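# Wheel paper-loaded cart through self-closing door into yellow bay

## Task

Move the utility cart from this room, through the door that swings shut by itself, into the yellow taped bay in the next room. All four of the cart's wheels must sit fully inside the tape lines, not touching them. The case of copy paper has to rest in the cart's upper tray with no part overhanging its edges. Let the door close completely before ending. Either robot or both may be used. At the end, release everything and back the robots away. A robot that falls or is left leaning means failure, and a result that holds only because a robot is still supporting it does not count.

## Robot and tools

Robots: two identical Hello Robot Stretch 4 units, r1 and r2. Each has an omni-wheel base, a mast with a lift, a telescoping arm pointing forward, a three-joint wrist (yaw, pitch, roll) and a two-finger gripper. The head is about 1.6 m up; the base edge lies within 0.23 m of the base origin. Cameras per robot: rN_head_camera, rN_head_left_camera, rN_head_right_camera, rN_wrist_camera.

Frames: the base frame sits on the floor below the base centre, x ahead, y to the left, z up. hand_pose (the point between open fingertips, link pinch) is reported in it; the printed value may be slightly off. The odometry frame is the base frame as it was when the scene began. Each robot reports in its own frames, so their relative placement must be judged from images, lidar_m and wrist_depth_mm.

execute_actions(actions, cameras): actions is a list holding one action or nothing (empty list = just report state and pictures). An action is an object keyed "r1" and/or "r2"; each robot gets its own entry. Inside an entry: "base", "joints", or both, plus optional "pace" and "contact_limits"; alternatively only "end_of_arm": "enable_torque", which re-powers wrist or gripper motors that shut off (status torque_fault). All motions in one action begin at once.
- base: exactly one key, each a relative move from where the base last reported itself. translate_m: drive straight, metres, -2 to 2, positive ahead. strafe_m: slide sideways, metres, -2 to 2, positive left. rotate_rad: spin in place, radians, -3.2 to 3.2, positive counter-clockwise seen from above.
- joints: absolute targets by name. lift_m 0 to 1.2 m; arm_m 0 to 0.55 m extension; wrist_yaw_rad -1.134 to 4.276 (0 ahead, positive left, 3.14 tucked back, over 3.4 the arm may block); wrist_pitch_rad -1.117 to 4.259 (0 level, 1.57 pointing down); wrist_roll_rad -1.117 to 4.259 (0 fingers level, positive turns clockwise viewed from behind); gripper_m -0.038 to 0.141 m fingertip gap (negative makes fingers press together). Targets outside a joint range get clipped and flagged; any other bad value or unknown key rejects the whole call and nothing moves.
- pace: "slow", "default", "fast", "max"; base speeds 0.1/0.3/0.4/0.6 m/s and 1/2/3/4 rad/s. With the lift above 0.2 the base is slowed further, down to 0.3 m/s and 1 rad/s at 1.2.
- contact_limits: {"arm_m": value} from 0 (gentlest) to 0.75 (firmest), default 0.5; the arm halts with contact_stop when exceeded.
cameras: list of names, or "all"; omitted/null gives all, [] gives none; an unknown name rejects the call.
Joints or bases left out of an action may keep pushing toward older targets without this showing in status.

wait(seconds): 0 to 10; commands nothing and returns the same report as an empty action.
zoom_image(camera, region): closer look at the latest full image of that camera; region [x0, y0, x1, y1] in pixels from the top-left, at most 504 by 504.
read_manual(section): only "licences"; moves nothing.
finished_scene(scene): ends the current scene (give its number) irreversibly and reports success; the next task then appears. Replying without a tool call ends everything.

Report fields: base_status and joint_status tell how each commanded motion ended: done (for the base this means the wheels turned the full amount, slipping included), off_target (resting short, maybe still pushing), contact_stop_at_<key> (blocked; that part goes slack, so a lift may sag and wheels may roll), limit_stop_at_<name> (built-in stop), limit_stop_at_tilt (lean beyond 6 degrees; lift, arm and wheels slack until upright), limit_stop_at_own_body (would hit itself; likely with pitch below -0.2 and roll below -0.4 or above 4), time_out, torque_fault. on_its_own covers what was not commanded; its "held at" is a target, not a position. base_odometry counts wheel rotation only; heading ranges -3.142 to 3.142. If turned_by_wheels and turned_by_imu differ by more than about 0.1 rad, the base hit something or slipped. base_tilt gives forward and right lean in degrees, each with a fixed bias up to about 1.5. motor_effort is percent of maximum, positive toward larger joint values, peak in brackets; for wheel_0, wheel_1, wheel_2 positive turns the base right. lidar_m: 12 distances in metres, 30-degree sectors starting straight ahead and going counter-clockwise (4th left, 7th behind, 10th right); "-" means nothing seen or closer than 0.25 m; it sees from roughly 0.15 m up and misses clear or thin things. wrist_depth_mm: 7 by 7 grid of depths, 100 to 2000 mm, row by row from top left.

Gripping: command a gap smaller than the object; going lower squeezes harder and pulls it inward. A firm grip shows as a change in gripper effort; gap reading and done do not prove a hold. If fingertips snag on a surface beneath, raise the lift. To unfold at the start, send lift_m 0.4 with wrist_yaw_rad 0 together.

Avoid: robots pressing on each other (any further drive after base contact is a hard press and can end the run); uneven travel when both hold one load (up to ~3 cm per metre difference can tip a robot); turning or driving with over 1 kg in hand and arm_m above 0.2, especially fast; sustained high pushes or pulls with the gripper raised; overloading a level wrist (about 2 kg) which causes torque_fault; dropping the paper, slamming the cart or door, and anything falling. Objects may occasionally be nudged by outside forces.

Each tool is called after "Request:" by a JSON object that holds its "fn" and its "kwargs", one argument or row to a line.

## Session

Request:
{"fn": "execute_actions", "kwargs": {
  "actions": []
}}

Scene clock: 0.00 s.
r1.base_odometry: x=+0.000 y=+0.000 heading=+0.000 (m, m, rad; r1's odometry frame)
r1.turned_by_wheels: +0.000 (rad since the last result)
r1.turned_by_imu: +0.000 (rad since the last result)
r1.base_tilt: forward=+0.2 right=-0.9 (deg)
r1.lidar_m: 1.04 1.05 0.75 0.67 0.68 0.84 1.70 1.76 2.14 4.06 2.02 1.19
r1.base_status: not commanded
r1.joint_positions: lift_m=+0.222 arm_m=+0.002 wrist_yaw_rad=+3.184 wrist_pitch_rad=+0.000 wrist_roll_rad=+0.008 gripper_m=+0.057
r1.joint_status: not commanded
r1.motor_effort: lift_m=+20 arm_m=-1 wrist_yaw_rad=+0 wrist_pitch_rad=-7 wrist_roll_rad=+0 gripper_m=+0 wheel_0=+0 wheel_1=+0 wheel_2=+0 (%)
r1.hand_pose: x=-0.1188 y=+0.0751 z=+0.4001 quat_wxyz=(-0.021, +0.000, +0.004, +1.000) (m; r1's base frame)
r1.wrist_depth_mm: - - 133 1921 1661 991 768 / - 110 134 1921 1661 991 750 / - 117 143 1921 1661 1008 759 / 137 136 1921 1983 1661 1008 741 / 228 1863 1863 1983 1464 1008 750 / 225 1255 197 1281 196 960 732 / 224 854 946 - 931 866 732
r2.base_odometry: x=+0.000 y=+0.000 heading=+0.000 (m, m, rad; r2's odometry frame)
r2.turned_by_wheels: +0.000 (rad since the last result)
r2.turned_by_imu: +0.000 (rad since the last result)
r2.base_tilt: forward=+0.4 right=-0.6 (deg)
r2.lidar_m: 1.50 1.49 1.74 2.62 2.63 3.02 1.32 1.59 2.49 2.08 2.08 1.75
r2.base_status: not commanded
r2.joint_positions: lift_m=+0.282 arm_m=-0.001 wrist_yaw_rad=+3.141 wrist_pitch_rad=+0.013 wrist_roll_rad=+0.018 gripper_m=+0.057
r2.joint_status: not commanded
r2.motor_effort: lift_m=+19 arm_m=+0 wrist_yaw_rad=+1 wrist_pitch_rad=-5 wrist_roll_rad=-1 gripper_m=-4 wheel_0=+0 wheel_1=-1 wheel_2=+0 (%)
r2.hand_pose: x=-0.1184 y=+0.0875 z=+0.4566 quat_wxyz=(+0.000, -0.007, +0.009, +1.000) (m; r2's base frame)
r2.wrist_depth_mm: - 138 - - - - - / - 120 189 - - - - / - 133 191 - - - - / 136 138 1499 - - - - / - - 1921 - - - - / 1499 1576 197 1618 202 1863 1921 / 1078 1025 1118 112 1098 1229 1308
pictures: r1_head_camera, r1_head_left_camera, r1_head_right_camera, r1_wrist_camera, r2_head_camera, r2_head_left_camera, r2_head_right_camera, r2_wrist_camera
Images, in order (width x height): r1_head_camera 420x560, r1_head_left_camera 420x672, r1_head_right_camera 420x672, r1_wrist_camera 616x392, r2_head_camera 420x560, r2_head_left_camera 420x672, r2_head_right_camera 420x672, r2_wrist_camera 616x392.

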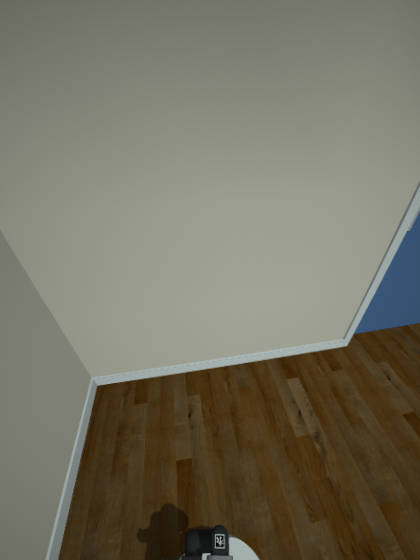

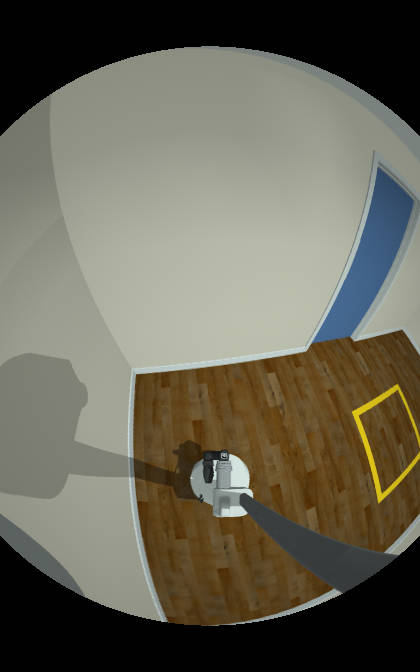

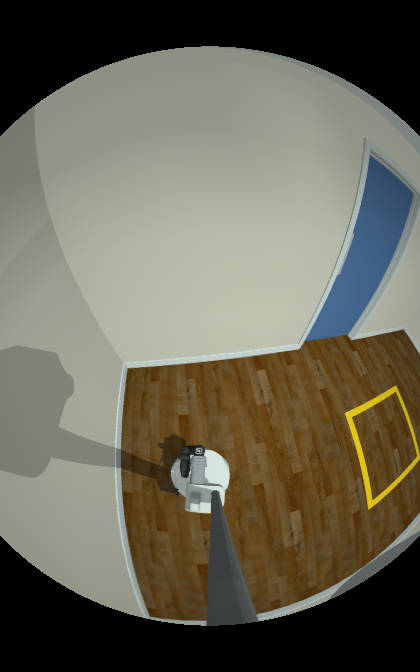

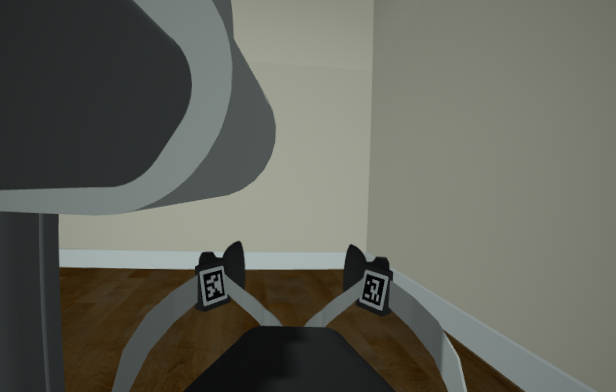

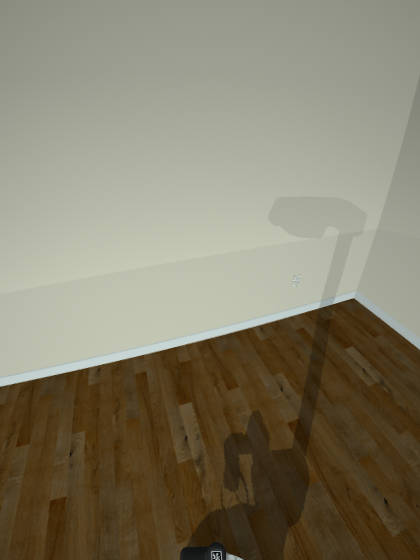

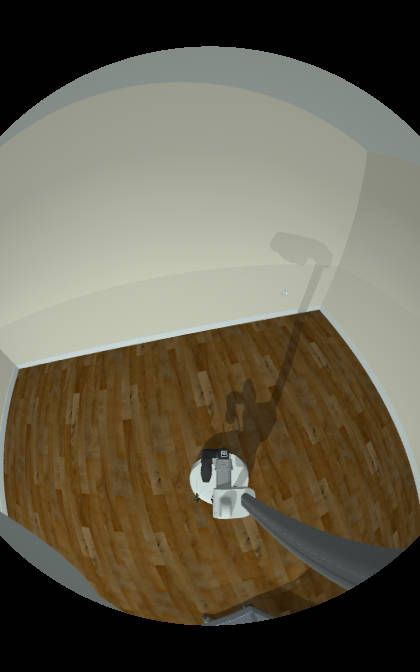

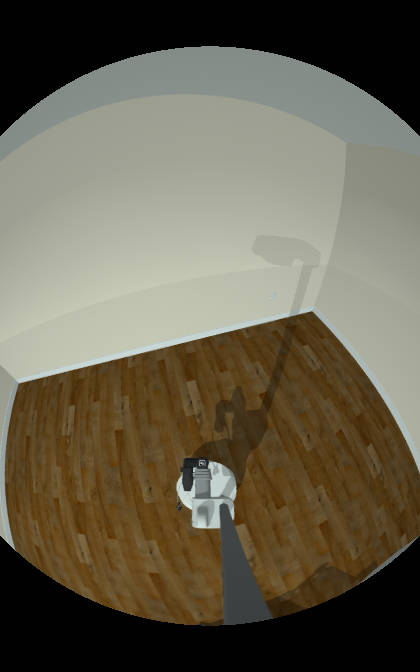

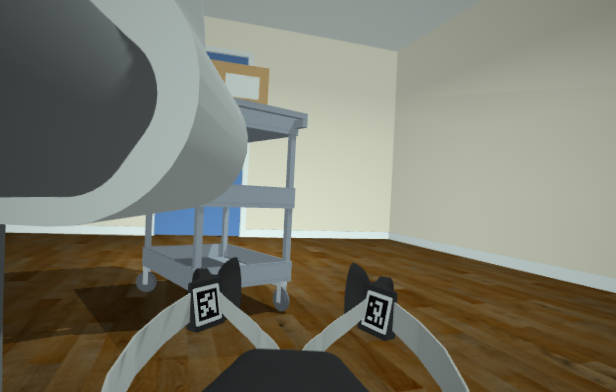

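Request:
{"fn": "execute_actions", "kwargs": {
  "actions": [
    {"r1":{"base":{"rotate_rad":-1.2},"joints":{"lift_m":0.4,"wrist_yaw_rad":0}},"r2":{"base":{"rotate_rad":3.1},"joints":{"lift_m":0.4,"wrist_yaw_rad":0}}}
  ]
}}

Scene clock: 6.20 s.
r1.base_odometry: x=+0.000 y=+0.000 heading=-1.200 (m, m, rad; r1's odometry frame)
r1.turned_by_wheels: -1.200 (rad since the last result)
r1.turned_by_imu: -1.202 (rad since the last result)
r1.base_tilt: forward=+0.3 right=-0.8 (deg)
r1.lidar_m: 2.41 1.29 1.07 1.05 0.84 0.68 0.68 0.78 1.23 1.73 1.93 3.16
r1.base_status: done
r1.joint_positions: lift_m=+0.400 arm_m=+0.002 wrist_yaw_rad=+0.000 wrist_pitch_rad=+0.000 wrist_roll_rad=+0.008 gripper_m=+0.057
r1.joint_status: all done
r1.motor_effort: lift_m=+24(23) arm_m=-1(1) wrist_yaw_rad=-2(5) wrist_pitch_rad=-7(8) wrist_roll_rad=+1(1) gripper_m=-5(3) wheel_0=+2(6) wheel_1=+1(7) wheel_2=+1(6) (%)
r1.hand_pose: x=+0.4616 y=-0.0873 z=+0.5779 quat_wxyz=(+1.000, +0.004, +0.000, +0.000) (m; r1's base frame)
r1.wrist_depth_mm: 1366 1808 - - - - - / 1397 1808 - - - - - / 1397 1983 - - - - - / 1397 1921 - - - - - / 1430 1983 - - - - - / 1366 1618 197 1756 196 1863 1921 / 1160 1160 1308 - 1281 1255 1366
r2.base_odometry: x=+0.000 y=+0.000 heading=+3.100 (m, m, rad; r2's odometry frame)
r2.turned_by_wheels: +3.100 (rad since the last result)
r2.turned_by_imu: +3.117 (rad since the last result)
r2.base_tilt: forward=+0.5 right=-0.8 (deg)
r2.lidar_m: 1.26 1.46 2.49 2.07 2.06 1.79 1.51 1.48 1.74 2.65 2.61 2.97
r2.base_status: done
r2.joint_positions: lift_m=+0.400 arm_m=-0.001 wrist_yaw_rad=+0.000 wrist_pitch_rad=+0.013 wrist_roll_rad=+0.018 gripper_m=+0.057
r2.joint_status: all done
r2.motor_effort: lift_m=+21(23) arm_m=+0(0) wrist_yaw_rad=-1(6) wrist_pitch_rad=-5(3) wrist_roll_rad=+0(1) gripper_m=-5(4) wheel_0=-1(4) wheel_1=-1(7) wheel_2=-1(10) (%)
r2.hand_pose: x=+0.4586 y=-0.0873 z=+0.5743 quat_wxyz=(+1.000, +0.009, +0.007, +0.000) (m; r2's base frame)
r2.wrist_depth_mm: - - - - - - - / - - 1336 - - - - / - 1397 1255 - - - - / - - - - - - - / - - 1281 - - - - / 1808 1464 197 1921 202 - - / 1308 1138 1229 112 1336 1430 1537
pictures: r1_head_camera, r1_head_left_camera, r1_head_right_camera, r1_wrist_camera, r2_head_camera, r2_head_left_camera, r2_head_right_camera, r2_wrist_camera
Images, in order (width x height): r1_head_camera 420x560, r1_head_left_camera 420x672, r1_head_right_camera 420x672, r1_wrist_camera 616x392, r2_head_camera 420x560, r2_head_left_camera 420x672, r2_head_right_camera 420x672, r2_wrist_camera 616x392.

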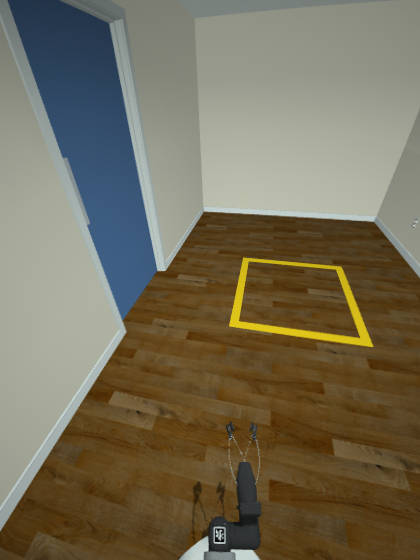

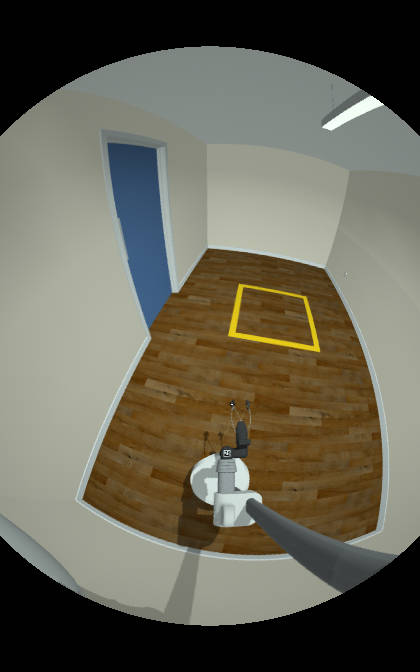

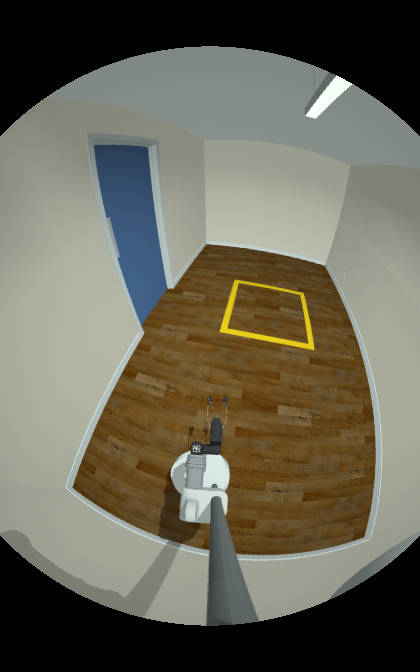

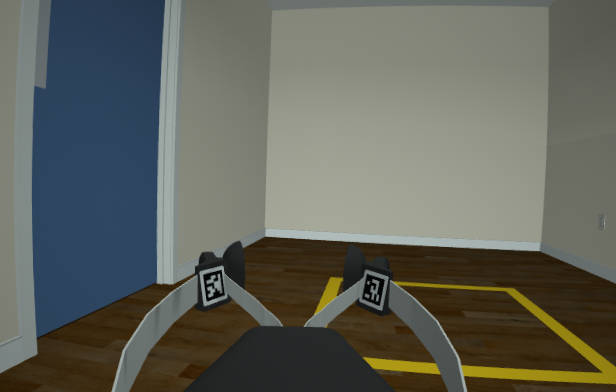

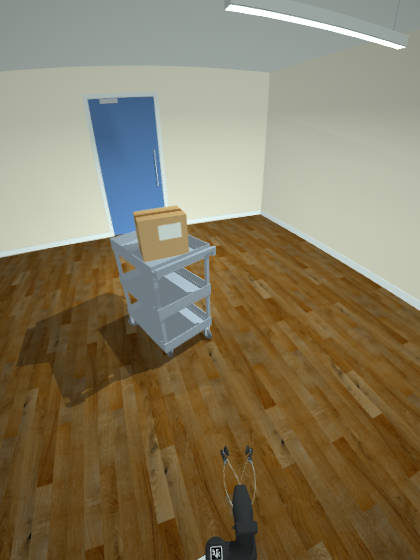

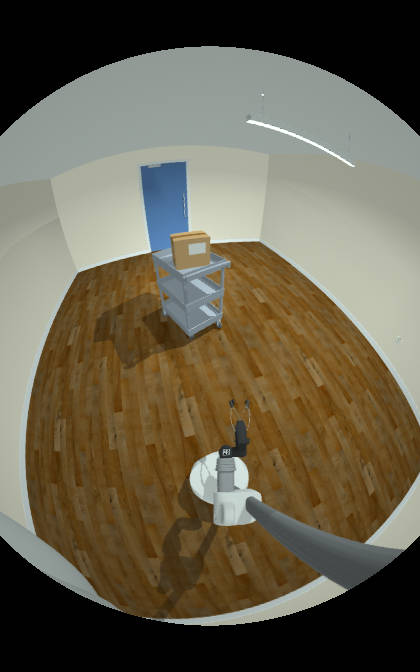

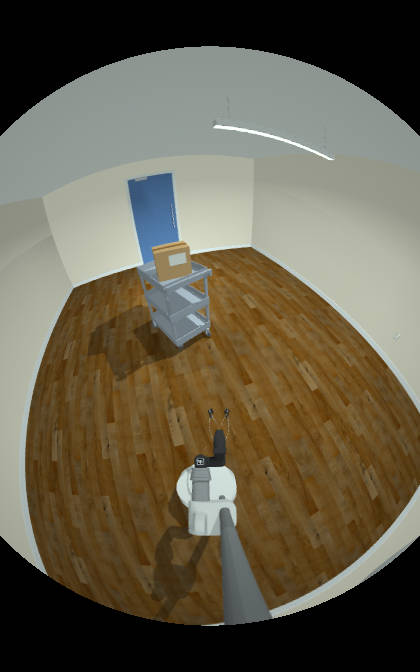

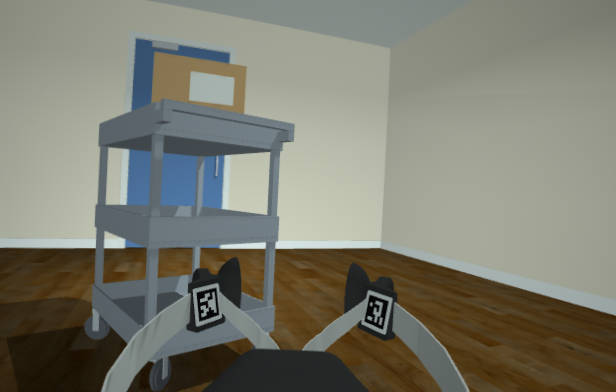

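Request:
{"fn": "zoom_image", "kwargs": {
  "camera": "r2_head_camera",
  "region": [60, 80, 280, 380]
}}

Request:
{"fn": "zoom_image", "kwargs": {
  "camera": "r2_wrist_camera",
  "region": [60, 20, 360, 260]
}}

Region (60, 80, 280, 380) of r2_head_camera's 420x560 image, scaled by 1.680, with more detail than that image has; it fills the left 370 columns of this view, and the rest is white.

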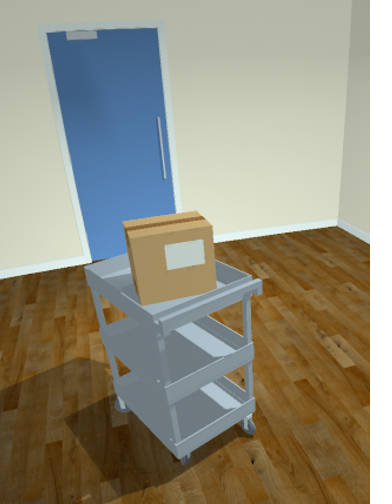

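Region (60, 20, 360, 260) of r2_wrist_camera's 616x392 image, scaled by 1.680; it fills the top 403 rows of this view, and the rest is white.

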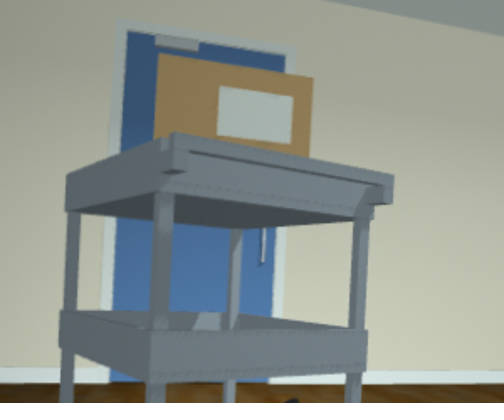

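Request:
{"fn": "execute_actions", "kwargs": {
  "actions": [
    {"r1":{"base":{"rotate_rad":-0.2}},"r2":{"base":{"rotate_rad":0.25}}}
  ],
  "cameras": ["r1_head_camera","r2_head_camera"]
}}

Scene clock: 42.53 s.
r1.base_odometry: x=+0.000 y=+0.000 heading=-1.400 (m, m, rad; r1's odometry frame)
r1.turned_by_wheels: -0.200 (rad since the last result)
r1.turned_by_imu: -0.201 (rad since the last result)
r1.base_tilt: forward=+0.2 right=-0.8 (deg)
r1.lidar_m: 4.05 1.52 1.09 1.05 0.99 0.70 0.68 0.71 0.97 1.74 1.82 2.49
r1.base_status: done
r1.joint_positions: lift_m=+0.400 arm_m=+0.002 wrist_yaw_rad=+0.000 wrist_pitch_rad=+0.000 wrist_roll_rad=+0.008 gripper_m=+0.057
r1.joint_status: not commanded
r1.motor_effort: lift_m=+24(24) arm_m=-1(1) wrist_yaw_rad=+0(1) wrist_pitch_rad=-7(7) wrist_roll_rad=+0(1) gripper_m=-4(7) wheel_0=+0(6) wheel_1=-1(6) wheel_2=-2(6) (%)
r1.hand_pose: x=+0.4616 y=-0.0874 z=+0.5779 quat_wxyz=(+1.000, +0.004, +0.000, +0.000) (m; r1's base frame)
r1.wrist_depth_mm: 1808 - - - - - - / 1756 - - - - - - / 1863 - - - - - - / 1808 - - - - - - / 1863 - - - - - - / 1708 1661 1464 1708 197 1863 1921 / 1229 1160 1281 - 1308 1281 1336
r2.base_odometry: x=+0.000 y=+0.000 heading=-2.933 (m, m, rad; r2's odometry frame)
r2.turned_by_wheels: +0.250 (rad since the last result)
r2.turned_by_imu: +0.252 (rad since the last result)
r2.base_tilt: forward=+0.6 right=-0.6 (deg)
r2.lidar_m: 1.28 3.18 2.16 2.06 2.12 1.60 1.50 1.54 2.03 2.63 2.70 1.50
r2.base_status: done
r2.joint_positions: lift_m=+0.400 arm_m=-0.001 wrist_yaw_rad=+0.000 wrist_pitch_rad=+0.013 wrist_roll_rad=+0.018 gripper_m=+0.057
r2.joint_status: not commanded
r2.motor_effort: lift_m=+21(20) arm_m=+0(0) wrist_yaw_rad=-2(1) wrist_pitch_rad=-6(5) wrist_roll_rad=+0(0) gripper_m=-6(5) wheel_0=+0(6) wheel_1=+1(5) wheel_2=+0(8) (%)
r2.hand_pose: x=+0.4586 y=-0.0874 z=+0.5743 quat_wxyz=(+1.000, +0.009, +0.007, +0.000) (m; r2's base frame)
r2.wrist_depth_mm: - - - - - - - / - - - 1336 - - - / - - - 1160 - - - / - - - - - - - / - - - 1205 - - - / 1808 1863 198 1464 202 - - / 1308 1229 1366 112 1281 1464 1499
pictures: r1_head_camera, r2_head_camera
Images, in order (width x height): r1_head_camera 420x560, r2_head_camera 420x560.

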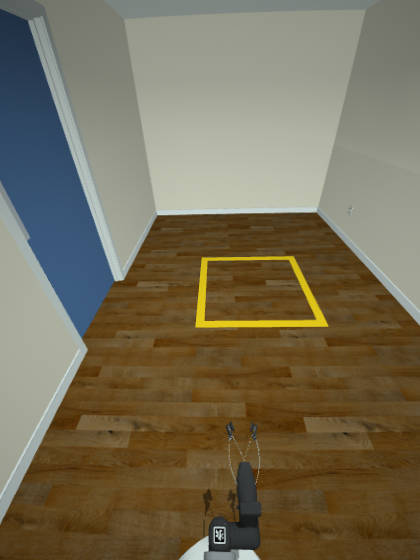

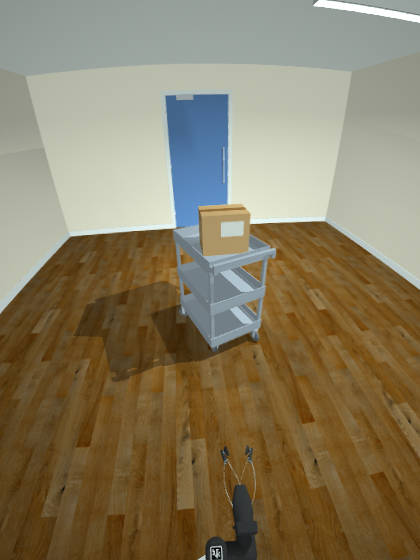

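Request:
{"fn": "execute_actions", "kwargs": {
  "actions": [
    {"r1":{"base":{"translate_m":1.6},"joints":{"wrist_yaw_rad":3.14,"lift_m":0.3},"pace":"fast"},"r2":{"base":{"rotate_rad":0.47},"joints":{"lift_m":0.6,"wrist_roll_rad":1.57,"gripper_m":0.12}}}
  ],
  "cameras": []
}}

Request:
{"fn": "execute_actions", "kwargs": {
  "actions": [
    {"r1":{"base":{"rotate_rad":1.571}},"r2":{"base":{"strafe_m":-0.67}}}
  ],
  "cameras": ["r1_head_camera","r2_head_camera","r2_wrist_camera"]
}}

Scene clock: 97.87 s.
r1.base_odometry: x=+0.272 y=-1.577 heading=-1.400 (m, m, rad; r1's odometry frame)
r1.turned_by_wheels: +0.000 (rad since the last result)
r1.turned_by_imu: +0.001 (rad since the last result)
r1.base_tilt: forward=+0.1 right=-0.8 (deg)
r1.lidar_m: 2.46 1.50 1.20 1.13 1.10 1.54 2.27 2.37 1.81 1.70 1.81 2.47
r1.base_status: done
r1.joint_positions: lift_m=+0.300 arm_m=+0.002 wrist_yaw_rad=+3.140 wrist_pitch_rad=+0.000 wrist_roll_rad=+0.008 gripper_m=+0.057
r1.joint_status: all done
r1.motor_effort: lift_m=+15(24) arm_m=-1(1) wrist_yaw_rad=+0(5) wrist_pitch_rad=-7(6) wrist_roll_rad=+1(0) gripper_m=-4(7) wheel_0=+0(8) wheel_1=+0(6) wheel_2=+1(11) (%)
r1.hand_pose: x=-0.1152 y=+0.0879 z=+0.4786 quat_wxyz=(+0.001, +0.000, +0.004, +1.000) (m; r1's base frame)
r1.wrist_depth_mm: - 134 - - - 1983 1430 / - 118 157 - - 1983 1336 / - 127 175 - - - 1336 / 136 137 - - - 1983 1366 / - - - - - 1921 1308 / 1308 1464 196 1430 196 1576 1308 / 960 991 1098 - 1078 1098 1138
r2.base_odometry: x=+0.000 y=+0.000 heading=-2.463 (m, m, rad; r2's odometry frame)
r2.turned_by_wheels: +0.470 (rad since the last result)
r2.turned_by_imu: +0.475 (rad since the last result)
r2.base_tilt: forward=+0.5 right=-0.7 (deg)
r2.lidar_m: 3.36 2.21 2.07 2.11 1.63 1.48 1.52 1.95 2.63 2.69 3.37 1.28
r2.base_status: done
r2.joint_positions: lift_m=+0.600 arm_m=-0.001 wrist_yaw_rad=+0.000 wrist_pitch_rad=+0.013 wrist_roll_rad=+1.570 gripper_m=+0.120
r2.joint_status: all done
r2.motor_effort: lift_m=+22(24) arm_m=+0(0) wrist_yaw_rad=-2(0) wrist_pitch_rad=-6(5) wrist_roll_rad=+0(3) gripper_m=-1(5) wheel_0=+0(5) wheel_1=+0(7) wheel_2=+0(8) (%)
r2.hand_pose: x=+0.4585 y=-0.0874 z=+0.7742 quat_wxyz=(+0.708, +0.707, +0.005, -0.005) (m; r2's base frame)
r2.wrist_depth_mm: - - - - 1229 1229 1060 / - - - - - 1499 1138 / - - - - - 1537 1098 / - - - - - 1537 1060 / - - - - - 1537 1060 / - 211 - - 208 1397 1060 / - - - 112 - 1366 1060
pictures: none
No camera images: the call's "cameras" was empty. Leave "cameras" out to get every camera's image.

Scene clock: 101.43 s.
r1.base_odometry: x=+0.272 y=-1.577 heading=+0.171 (m, m, rad; r1's odometry frame)
r1.turned_by_wheels: +1.571 (rad since the last result)
r1.turned_by_imu: +1.573 (rad since the last result)
r1.base_tilt: forward=+0.1 right=-0.9 (deg)
r1.lidar_m: 1.13 1.11 1.51 2.28 2.37 1.83 1.75 1.81 2.47 2.46 1.51 1.18
r1.base_status: done
r1.joint_positions: lift_m=+0.300 arm_m=+0.002 wrist_yaw_rad=+3.140 wrist_pitch_rad=+0.000 wrist_roll_rad=+0.008 gripper_m=+0.057
r1.joint_status: not commanded
r1.motor_effort: lift_m=+15(16) arm_m=-1(1) wrist_yaw_rad=-1(0) wrist_pitch_rad=-8(6) wrist_roll_rad=+0(0) gripper_m=-4(2) wheel_0=-1(5) wheel_1=+0(7) wheel_2=+0(8) (%)
r1.hand_pose: x=-0.1152 y=+0.0879 z=+0.4786 quat_wxyz=(+0.001, +0.000, +0.004, +1.000) (m; r1's base frame)
r1.wrist_depth_mm: - 134 1863 1863 1921 1863 1921 / - 117 156 1921 1863 1983 - / - 127 176 1921 1983 1921 1921 / 136 137 1921 1921 1921 1921 1983 / 1863 1863 1921 1983 1863 1983 - / 1336 1430 198 1464 196 1618 1661 / 991 1008 1098 - 1098 1078 1138
r2.base_odometry: x=-0.420 y=+0.522 heading=-2.463 (m, m, rad; r2's odometry frame)
r2.turned_by_wheels: +0.000 (rad since the last result)
r2.turned_by_imu: +0.001 (rad since the last result)
r2.base_tilt: forward=+0.4 right=-0.5 (deg)
r2.lidar_m: 1.09 2.91 2.67 2.72 1.92 1.76 1.80 2.19 2.01 2.08 2.60 1.14
r2.base_status: done
r2.joint_positions: lift_m=+0.600 arm_m=-0.001 wrist_yaw_rad=+0.000 wrist_pitch_rad=+0.013 wrist_roll_rad=+1.570 gripper_m=+0.120
r2.joint_status: not commanded
r2.motor_effort: lift_m=+20(22) arm_m=+0(0) wrist_yaw_rad=-3(2) wrist_pitch_rad=-6(6) wrist_roll_rad=+1(1) gripper_m=-3(1) wheel_0=-1(9) wheel_1=+1(7) wheel_2=+0(0) (%)
r2.hand_pose: x=+0.4585 y=-0.0874 z=+0.7743 quat_wxyz=(+0.707, +0.707, +0.005, -0.005) (m; r2's base frame)
r2.wrist_depth_mm: - - - - - 1661 1160 / - - - - - 1499 1078 / - - 1060 1499 1366 1281 960 / - - 1098 - 1308 1255 991 / - - - - 976 1160 1008 / - 211 - - 208 1397 1060 / - - - 112 - 1336 1042
pictures: r1_head_camera, r2_head_camera, r2_wrist_camera
Images, in order (width x height): r1_head_camera 420x560, r2_head_camera 420x560, r2_wrist_camera 616x392.

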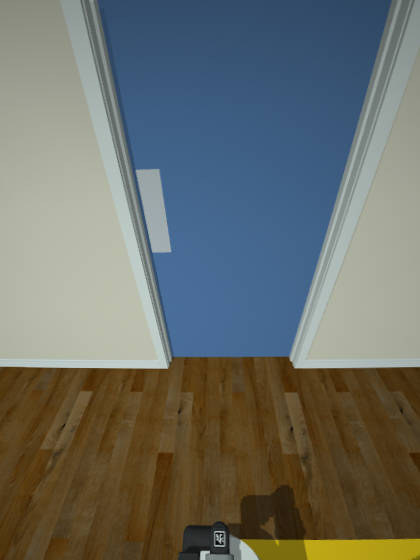

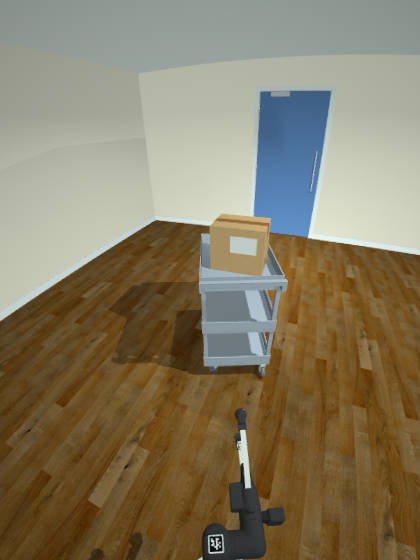

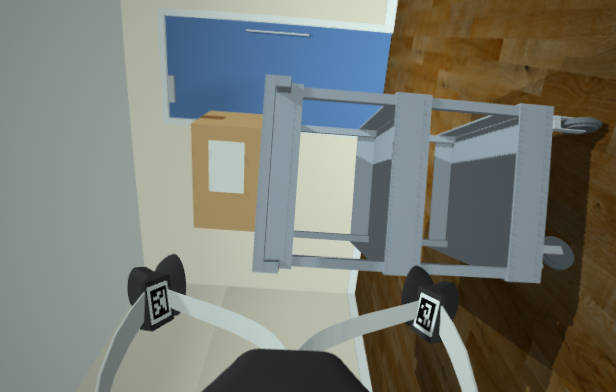

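Request:
{"fn": "execute_actions", "kwargs": {
  "actions": [
    {"r1":{"base":{"translate_m":0.82}},"r2":{"base":{"strafe_m":-0.055},"joints":{"lift_m":0.69}}}
  ],
  "cameras": []
}}

Request:
{"fn": "execute_actions", "kwargs": {
  "actions": [
    {"r1":{"base":{"translate_m":0.4},"pace":"slow"},"r2":{"base":{"translate_m":0.35}}}
  ],
  "cameras": ["r1_head_camera","r2_head_camera","r2_wrist_camera"]
}}

Scene clock: 114.87 s.
r1.base_odometry: x=+1.080 y=-1.437 heading=+0.171 (m, m, rad; r1's odometry frame)
r1.turned_by_wheels: +0.000 (rad since the last result)
r1.turned_by_imu: +0.000 (rad since the last result)
r1.base_tilt: forward=+0.3 right=-0.9 (deg)
r1.lidar_m: 0.31 0.32 0.42 0.96 2.37 2.67 2.56 2.68 2.57 0.99 0.47 0.31
r1.base_status: done
r1.joint_positions: lift_m=+0.300 arm_m=+0.002 wrist_yaw_rad=+3.140 wrist_pitch_rad=+0.000 wrist_roll_rad=+0.008 gripper_m=+0.057
r1.joint_status: not commanded
r1.motor_effort: lift_m=+16(15) arm_m=-1(1) wrist_yaw_rad=-1(0) wrist_pitch_rad=-6(6) wrist_roll_rad=+0(1) gripper_m=-4(4) wheel_0=+1(7) wheel_1=+0(8) wheel_2=+1(8) (%)
r1.hand_pose: x=-0.1152 y=+0.0879 z=+0.4786 quat_wxyz=(+0.001, +0.000, +0.004, +1.000) (m; r1's base frame)
r1.wrist_depth_mm: - 134 - - - - - / - 117 156 - - - - / - 127 175 - - - - / 136 137 - - - - - / - - - - - - - / 1336 1397 198 1430 196 1661 1618 / 991 1008 1138 - 1078 1098 1182
r2.base_odometry: x=-0.455 y=+0.565 heading=-2.463 (m, m, rad; r2's odometry frame)
r2.turned_by_wheels: +0.000 (rad since the last result)
r2.turned_by_imu: +0.002 (rad since the last result)
r2.base_tilt: forward=+0.4 right=-0.6 (deg)
r2.lidar_m: 1.10 2.98 2.71 2.79 1.92 1.79 1.81 2.15 1.97 2.01 2.55 1.16
r2.base_status: done
r2.joint_positions: lift_m=+0.690 arm_m=-0.001 wrist_yaw_rad=+0.000 wrist_pitch_rad=+0.013 wrist_roll_rad=+1.570 gripper_m=+0.120
r2.joint_status: all done
r2.motor_effort: lift_m=+22(23) arm_m=+0(0) wrist_yaw_rad=-1(1) wrist_pitch_rad=-8(3) wrist_roll_rad=+1(2) gripper_m=-1(4) wheel_0=+0(8) wheel_1=-1(5) wheel_2=+0(1) (%)
r2.hand_pose: x=+0.4585 y=-0.0874 z=+0.8642 quat_wxyz=(+0.707, +0.707, +0.005, -0.005) (m; r2's base frame)
r2.wrist_depth_mm: - - - - - 1808 1281 / - - - - - 1756 1229 / - - - 1042 1336 1255 1078 / - - - 1060 1499 1255 1060 / - - - 1138 1397 1308 991 / - 211 - - 208 1464 1098 / - - - 112 - 1499 1160
pictures: none
No camera images: the call's "cameras" was empty. Leave "cameras" out to get every camera's image.

Scene clock: 120.17 s.
r1.base_odometry: x=+1.474 y=-1.369 heading=+0.171 (m, m, rad; r1's odometry frame)
r1.turned_by_wheels: +0.000 (rad since the last result)
r1.turned_by_imu: +0.005 (rad since the last result)
r1.base_tilt: forward=+0.1 right=-1.0 (deg)
r1.lidar_m: 0.25 0.27 2.35 0.34 0.37 3.08 2.97 3.06 0.57 0.29 0.25 -
r1.base_status: done
r1.joint_positions: lift_m=+0.300 arm_m=+0.002 wrist_yaw_rad=+3.140 wrist_pitch_rad=+0.000 wrist_roll_rad=+0.008 gripper_m=+0.057
r1.joint_status: not commanded
r1.motor_effort: lift_m=+16(16) arm_m=-1(0) wrist_yaw_rad=-1(0) wrist_pitch_rad=-7(7) wrist_roll_rad=+1(0) gripper_m=-5(5) wheel_0=+11(21) wheel_1=+2(13) wheel_2=-15(25) (%)
r1.hand_pose: x=-0.1152 y=+0.0879 z=+0.4786 quat_wxyz=(+0.001, +0.000, +0.004, +1.000) (m; r1's base frame)
r1.wrist_depth_mm: - 134 - - - - - / - 117 156 - - - - / - 127 175 - - - - / 136 137 - - - - - / - - - - - - - / 1308 1464 198 1464 196 1661 1618 / 991 1008 1118 - 1098 1078 1160
r2.base_odometry: x=-0.728 y=+0.345 heading=-2.463 (m, m, rad; r2's odometry frame)
r2.turned_by_wheels: +0.000 (rad since the last result)
r2.turned_by_imu: +0.001 (rad since the last result)
r2.base_tilt: forward=+0.5 right=-0.7 (deg)
r2.lidar_m: 0.75 2.82 2.55 2.66 2.29 2.09 2.13 2.30 2.12 2.13 2.71 0.77
r2.base_status: done
r2.joint_positions: lift_m=+0.690 arm_m=-0.001 wrist_yaw_rad=+0.000 wrist_pitch_rad=+0.013 wrist_roll_rad=+1.570 gripper_m=+0.120
r2.joint_status: not commanded
r2.motor_effort: lift_m=+21(22) arm_m=+0(0) wrist_yaw_rad=-2(1) wrist_pitch_rad=-6(6) wrist_roll_rad=+2(1) gripper_m=-3(2) wheel_0=+0(5) wheel_1=+1(7) wheel_2=+1(11) (%)
r2.hand_pose: x=+0.4585 y=-0.0874 z=+0.8642 quat_wxyz=(+0.707, +0.707, +0.005, -0.005) (m; r2's base frame)
r2.wrist_depth_mm: - - - - - 1808 1255 / - - - 603 - 768 1098 / - - 715 603 1182 809 904 / - - 741 603 - 798 904 / - - 778 603 1205 778 917 / - 211 - 603 208 615 960 / - - - 112 - 1336 1118
pictures: r1_head_camera, r2_head_camera, r2_wrist_camera
Images, in order (width x height): r1_head_camera 420x560, r2_head_camera 420x560, r2_wrist_camera 616x392.

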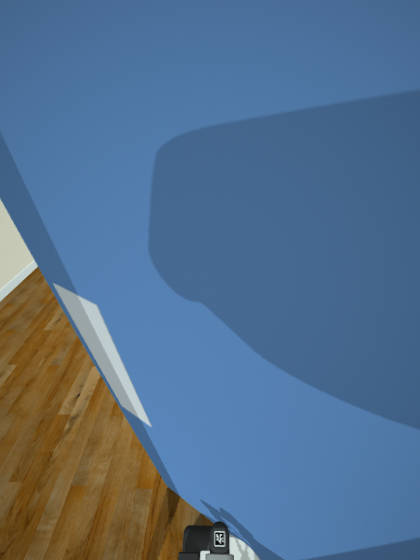

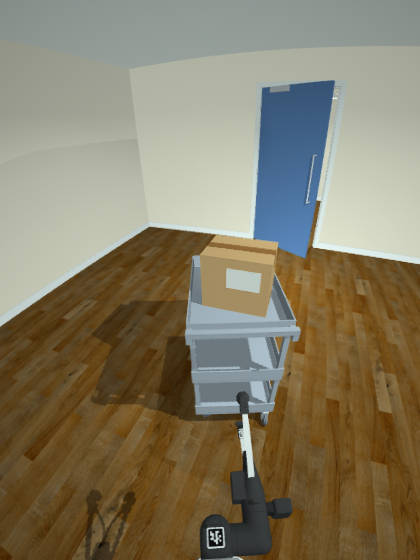

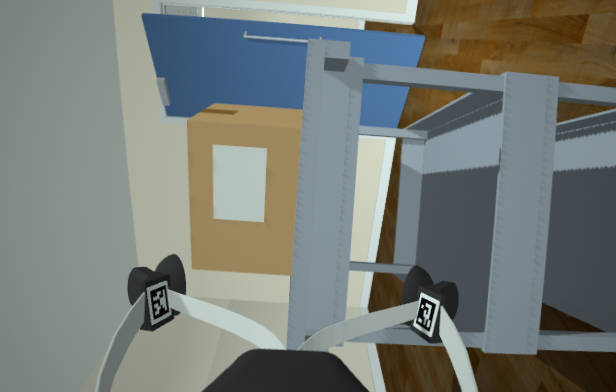

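Request:
{"fn": "zoom_image", "kwargs": {
  "camera": "r2_head_camera",
  "region": [160, 230, 320, 430]
}}

Request:
{"fn": "execute_actions", "kwargs": {
  "actions": [
    {"r1":{"base":{"translate_m":0.45},"pace":"slow"},"r2":{"base":{"translate_m":0.2},"joints":{"lift_m":0.675},"pace":"slow"}}
  ],
  "cameras": ["r1_head_left_camera","r2_head_camera","r2_wrist_camera"]
}}

Region (160, 230, 320, 430) of r2_head_camera's 420x560 image, scaled by 2.520, with more detail than that image has; it fills the left 403 columns of this view, and the rest is white.

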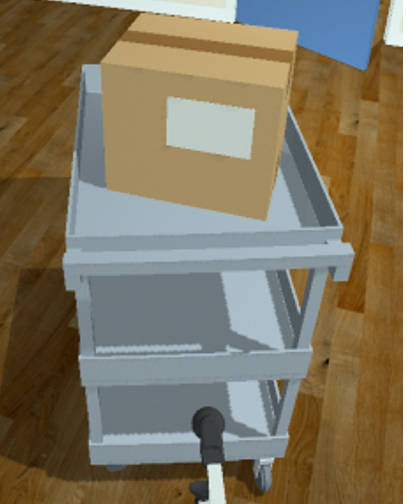

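Scene clock: 131.03 s.
r1.base_odometry: x=+1.917 y=-1.292 heading=+0.171 (m, m, rad; r1's odometry frame)
r1.turned_by_wheels: +0.000 (rad since the last result)
r1.turned_by_imu: -0.002 (rad since the last result)
r1.base_tilt: forward=+0.1 right=-1.0 (deg)
r1.lidar_m: 0.29 3.22 2.36 1.80 0.66 0.57 3.47 0.78 0.29 0.25 - 0.25
r1.base_status: done
r1.joint_positions: lift_m=+0.300 arm_m=+0.002 wrist_yaw_rad=+3.140 wrist_pitch_rad=+0.000 wrist_roll_rad=+0.008 gripper_m=+0.057
r1.joint_status: not commanded
r1.motor_effort: lift_m=+16(16) arm_m=-1(1) wrist_yaw_rad=+0(1) wrist_pitch_rad=-6(6) wrist_roll_rad=+0(1) gripper_m=+0(5) wheel_0=+11(15) wheel_1=-2(4) wheel_2=-14(23) (%)
r1.hand_pose: x=-0.1152 y=+0.0879 z=+0.4786 quat_wxyz=(+0.001, +0.000, +0.004, +1.000) (m; r1's base frame)
r1.wrist_depth_mm: - 134 - - - 585 585 / - 117 156 - - 591 591 / - 127 175 - - 591 585 / 136 137 - - - 597 597 / - - - - - 597 603 / 1336 1464 197 1464 196 603 603 / 976 1008 1160 - 1098 591 609
r2.base_odometry: x=-0.883 y=+0.220 heading=-2.463 (m, m, rad; r2's odometry frame)
r2.turned_by_wheels: +0.000 (rad since the last result)
r2.turned_by_imu: +0.002 (rad since the last result)
r2.base_tilt: forward=+0.5 right=-0.8 (deg)
r2.lidar_m: 0.55 2.74 2.47 2.55 2.50 2.30 2.34 2.38 2.17 2.23 2.84 0.58
r2.base_status: done
r2.joint_positions: lift_m=+0.675 arm_m=-0.001 wrist_yaw_rad=+0.000 wrist_pitch_rad=+0.013 wrist_roll_rad=+1.570 gripper_m=+0.120
r2.joint_status: all done
r2.motor_effort: lift_m=+16(25) arm_m=+0(1) wrist_yaw_rad=-1(1) wrist_pitch_rad=-6(7) wrist_roll_rad=+2(2) gripper_m=-1(1) wheel_0=+2(3) wheel_1=+0(6) wheel_2=-3(6) (%)
r2.hand_pose: x=+0.4585 y=-0.0874 z=+0.8496 quat_wxyz=(+0.707, +0.707, +0.005, -0.005) (m; r2's base frame)
r2.wrist_depth_mm: - - - 402 410 427 415 / - - 621 404 - 759 559 / - - 517 404 1008 788 554 / - - 549 404 - 768 544 / - - 580 404 1008 750 535 / - 211 597 410 208 683 525 / - - - 112 - 591 469
pictures: r1_head_left_camera, r2_head_camera, r2_wrist_camera
Images, in order (width x height): r1_head_left_camera 420x672, r2_head_camera 420x560, r2_wrist_camera 616x392.

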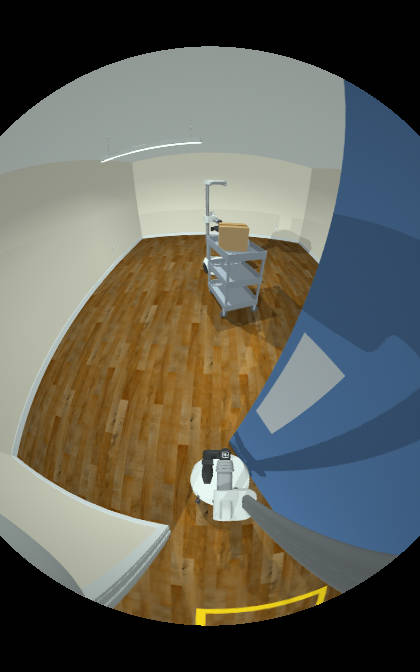

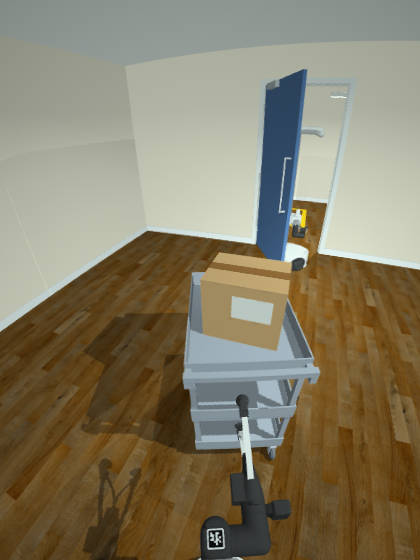

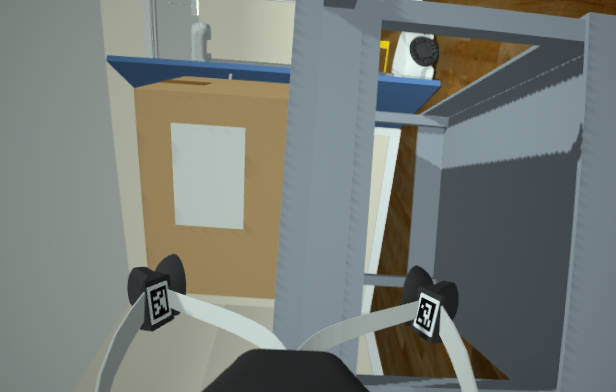

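Request:
{"fn": "execute_actions", "kwargs": {
  "actions": [
    {"r1":{"base":{"strafe_m":-0.3},"pace":"slow"},"r2":{"base":{"translate_m":0.11},"joints":{"lift_m":0.687,"gripper_m":0.08},"pace":"slow"}}
  ],
  "cameras": ["r2_head_camera","r2_wrist_camera"]
}}

Scene clock: 141.87 s.
r1.base_odometry: x=+1.968 y=-1.587 heading=+0.171 (m, m, rad; r1's odometry frame)
r1.turned_by_wheels: +0.000 (rad since the last result)
r1.turned_by_imu: -0.001 (rad since the last result)
r1.base_tilt: forward=+0.1 right=-0.9 (deg)
r1.lidar_m: 1.75 3.65 2.70 1.78 0.80 3.55 3.48 0.29 0.25 - 0.25 0.27
r1.base_status: done
r1.joint_positions: lift_m=+0.300 arm_m=+0.002 wrist_yaw_rad=+3.140 wrist_pitch_rad=+0.000 wrist_roll_rad=+0.008 gripper_m=+0.057
r1.joint_status: not commanded
r1.motor_effort: lift_m=+16(17) arm_m=-1(1) wrist_yaw_rad=-1(1) wrist_pitch_rad=-6(6) wrist_roll_rad=+0(0) gripper_m=-4(5) wheel_0=+9(18) wheel_1=-4(11) wheel_2=+1(11) (%)
r1.hand_pose: x=-0.1152 y=+0.0879 z=+0.4786 quat_wxyz=(+0.001, +0.000, +0.004, +1.000) (m; r1's base frame)
r1.wrist_depth_mm: - 134 - - - - - / - 117 156 - - - - / - 127 175 - - - - / 136 137 - - - - - / 439 - - - - - - / 442 569 196 1464 196 1618 1499 / 439 580 1098 - 1098 1078 1098
r2.base_odometry: x=-0.969 y=+0.151 heading=-2.463 (m, m, rad; r2's odometry frame)
r2.turned_by_wheels: +0.000 (rad since the last result)
r2.turned_by_imu: +0.002 (rad since the last result)
r2.base_tilt: forward=+0.4 right=-0.9 (deg)
r2.lidar_m: 0.43 2.67 2.44 2.47 2.59 2.39 2.44 2.43 2.23 2.27 2.88 0.49
r2.base_status: done
r2.joint_positions: lift_m=+0.687 arm_m=-0.001 wrist_yaw_rad=+0.000 wrist_pitch_rad=+0.013 wrist_roll_rad=+1.570 gripper_m=+0.080
r2.joint_status: all done
r2.motor_effort: lift_m=+22(24) arm_m=+0(0) wrist_yaw_rad=+0(1) wrist_pitch_rad=-5(6) wrist_roll_rad=+1(0) gripper_m=-5(6) wheel_0=+1(4) wheel_1=+2(5) wheel_2=-1(6) (%)
r2.hand_pose: x=+0.4585 y=-0.0874 z=+0.8612 quat_wxyz=(+0.707, +0.707, +0.005, -0.005) (m; r2's base frame)
r2.wrist_depth_mm: - - - 235 296 1808 842 / - 402 402 296 296 820 564 / - 421 418 296 297 809 569 / - 445 442 236 297 798 559 / - 473 462 297 298 778 554 / - 492 196 297 201 741 544 / - - - 112 300 634 512
pictures: r2_head_camera, r2_wrist_camera
Images, in order (width x height): r2_head_camera 420x560, r2_wrist_camera 616x392.

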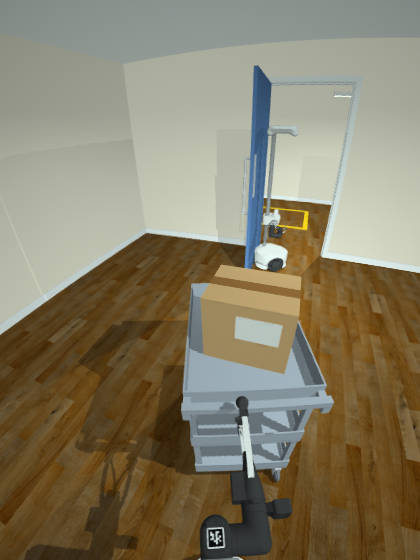

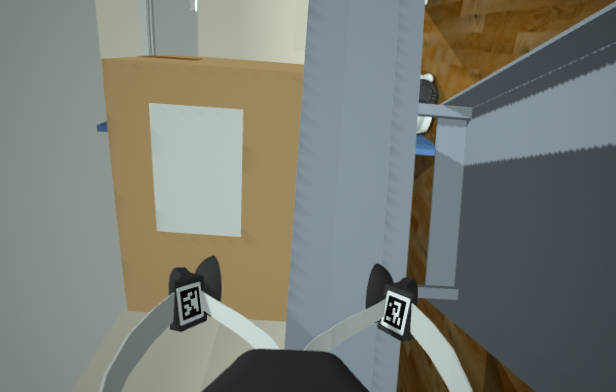

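Request:
{"fn": "execute_actions", "kwargs": {
  "actions": [
    {"r1":{"base":{"translate_m":0.15},"pace":"slow"},"r2":{"base":{"translate_m":0.045},"joints":{"lift_m":0.678},"pace":"slow"}}
  ],
  "cameras": ["r2_wrist_camera"]
}}

Request:
{"fn": "execute_actions", "kwargs": {
  "actions": [
    {"r1":{"base":{"strafe_m":-0.35},"pace":"slow"},"r2":{"joints":{"gripper_m":-0.01}}}
  ],
  "cameras": ["r1_head_right_camera","r2_head_camera","r2_wrist_camera"]
}}

Scene clock: 150.47 s.
r1.base_odometry: x=+2.115 y=-1.561 heading=+0.171 (m, m, rad; r1's odometry frame)
r1.turned_by_wheels: +0.000 (rad since the last result)
r1.turned_by_imu: +0.000 (rad since the last result)
r1.base_tilt: forward=+0.1 right=-0.7 (deg)
r1.lidar_m: 1.60 3.65 2.67 2.38 0.89 0.92 3.65 0.29 0.25 - 0.25 0.26
r1.base_status: done
r1.joint_positions: lift_m=+0.300 arm_m=+0.002 wrist_yaw_rad=+3.140 wrist_pitch_rad=+0.000 wrist_roll_rad=+0.008 gripper_m=+0.057
r1.joint_status: not commanded
r1.motor_effort: lift_m=+16(16) arm_m=-1(1) wrist_yaw_rad=+0(0) wrist_pitch_rad=-6(6) wrist_roll_rad=+0(0) gripper_m=-2(5) wheel_0=+7(11) wheel_1=-2(5) wheel_2=-3(9) (%)
r1.hand_pose: x=-0.1152 y=+0.0879 z=+0.4786 quat_wxyz=(+0.001, +0.000, +0.004, +1.000) (m; r1's base frame)
r1.wrist_depth_mm: - 134 - - - - 809 / - 117 156 - - - 788 / - 127 175 - - - 778 / 136 138 - - - - 778 / 436 668 - - - - 788 / 439 574 197 1499 196 1661 778 / 433 564 1098 - 1078 1098 788
r2.base_odometry: x=-1.004 y=+0.122 heading=-2.463 (m, m, rad; r2's odometry frame)
r2.turned_by_wheels: +0.000 (rad since the last result)
r2.turned_by_imu: +0.002 (rad since the last result)
r2.base_tilt: forward=+0.3 right=-0.7 (deg)
r2.lidar_m: 0.41 2.67 2.43 2.45 2.65 2.42 2.47 2.44 2.27 2.31 2.93 0.42
r2.base_status: done
r2.joint_positions: lift_m=+0.678 arm_m=-0.001 wrist_yaw_rad=+0.000 wrist_pitch_rad=+0.013 wrist_roll_rad=+1.570 gripper_m=+0.080
r2.joint_status: all done
r2.motor_effort: lift_m=+17(24) arm_m=+0(0) wrist_yaw_rad=-1(1) wrist_pitch_rad=-6(7) wrist_roll_rad=+2(2) gripper_m=-2(3) wheel_0=+2(3) wheel_1=+0(6) wheel_2=-3(5) (%)
r2.hand_pose: x=+0.4585 y=-0.0874 z=+0.8526 quat_wxyz=(+0.707, +0.707, +0.005, -0.005) (m; r2's base frame)
r2.wrist_depth_mm: - - - 190 250 1808 521 / - 357 357 190 251 768 564 / - 375 377 191 251 788 559 / - 394 397 190 252 778 549 / - 418 415 191 253 750 539 / - 439 196 191 201 732 530 / - - - 112 254 627 508
pictures: r2_wrist_camera
Images, in order (width x height): r2_wrist_camera 616x392.

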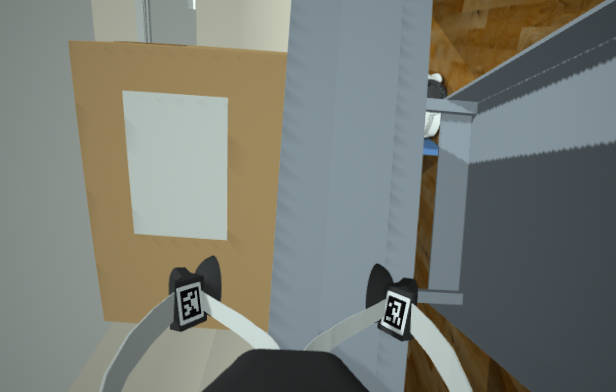

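Scene clock: 153.80 s.
r1.base_odometry: x=+2.142 y=-1.647 heading=+0.114 (m, m, rad; r1's odometry frame)
r1.turned_by_wheels: -0.057 (rad since the last result)
r1.turned_by_imu: -0.091 (rad since the last result)
r1.base_tilt: forward=+0.1 right=-0.8 (deg)
r1.lidar_m: 1.61 1.60 2.83 2.65 0.99 0.97 3.77 0.29 0.25 - 0.25 0.27
r1.base_status: strafe_m contact_stop (by the wheels' count: -0.089 of -0.350)
r1.joint_positions: lift_m=+0.300 arm_m=+0.002 wrist_yaw_rad=+3.140 wrist_pitch_rad=+0.000 wrist_roll_rad=+0.008 gripper_m=+0.057
r1.joint_status: not commanded
r1.on_its_own: the wheels are slack since a contact_stop
r1.motor_effort: lift_m=+17(17) arm_m=-1(1) wrist_yaw_rad=-1(4) wrist_pitch_rad=-7(8) wrist_roll_rad=+0(1) gripper_m=-6(3) wheel_0=+0(29) wheel_1=+0(38) wheel_2=+0(3) (%)
r1.hand_pose: x=-0.1152 y=+0.0879 z=+0.4785 quat_wxyz=(+0.001, +0.000, +0.004, +1.000) (m; r1's base frame)
r1.wrist_depth_mm: - 133 - - - - 842 / - 117 156 - - - 831 / - 127 175 - - - 854 / 136 137 - - - - 842 / 424 647 - - - - 866 / 430 554 197 1464 196 1464 842 / 424 549 1098 - 1098 1008 878
r2.base_odometry: x=-1.004 y=+0.122 heading=-2.463 (m, m, rad; r2's odometry frame)
r2.turned_by_wheels: +0.000 (rad since the last result)
r2.turned_by_imu: +0.001 (rad since the last result)
r2.base_tilt: forward=+0.5 right=-0.7 (deg)
r2.lidar_m: 0.40 2.67 2.41 2.47 2.64 2.43 2.45 2.46 2.24 2.30 2.89 0.45
r2.base_status: not commanded
r2.joint_positions: lift_m=+0.678 arm_m=-0.001 wrist_yaw_rad=+0.002 wrist_pitch_rad=+0.014 wrist_roll_rad=+1.570 gripper_m=-0.009
r2.joint_status: all done
r2.motor_effort: lift_m=+17(17) arm_m=+0(0) wrist_yaw_rad=-7(6) wrist_pitch_rad=-9(7) wrist_roll_rad=+0(0) gripper_m=-20(19) wheel_0=+1(2) wheel_1=-1(1) wheel_2=+0(3) (%)
r2.hand_pose: x=+0.4587 y=-0.0869 z=+0.8524 quat_wxyz=(+0.707, +0.707, +0.006, -0.004) (m; r2's base frame)
r2.wrist_depth_mm: - - - 181 242 1756 517 / - 349 351 182 243 778 559 / - 368 368 182 243 788 559 / - 389 387 182 244 768 549 / - 410 413 183 244 759 539 / - 430 185 183 189 723 530 / - - - 112 246 580 504
pictures: r1_head_right_camera, r2_head_camera, r2_wrist_camera
Images, in order (width x height): r1_head_right_camera 420x672, r2_head_camera 420x560, r2_wrist_camera 616x392.

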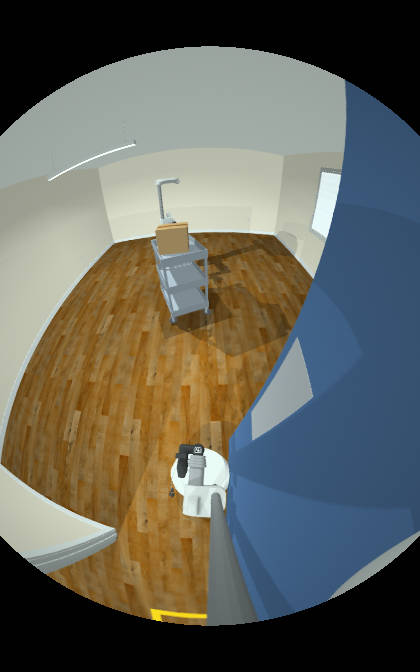

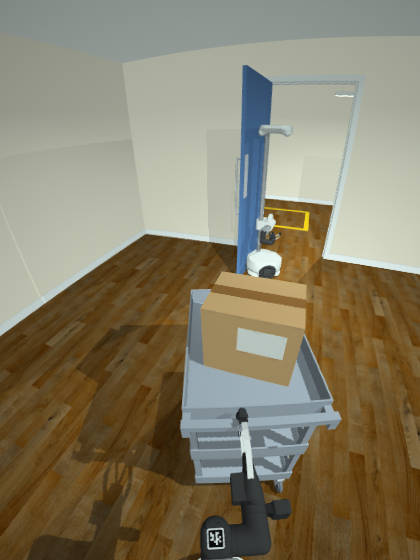

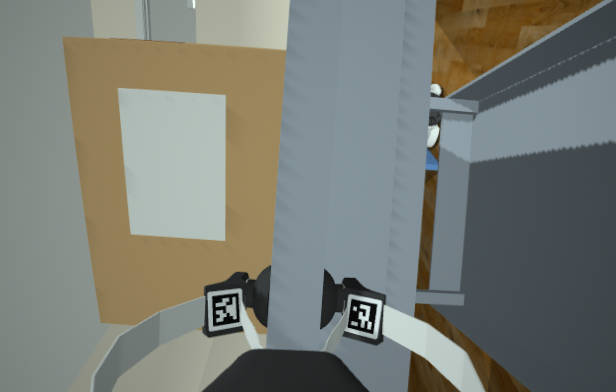

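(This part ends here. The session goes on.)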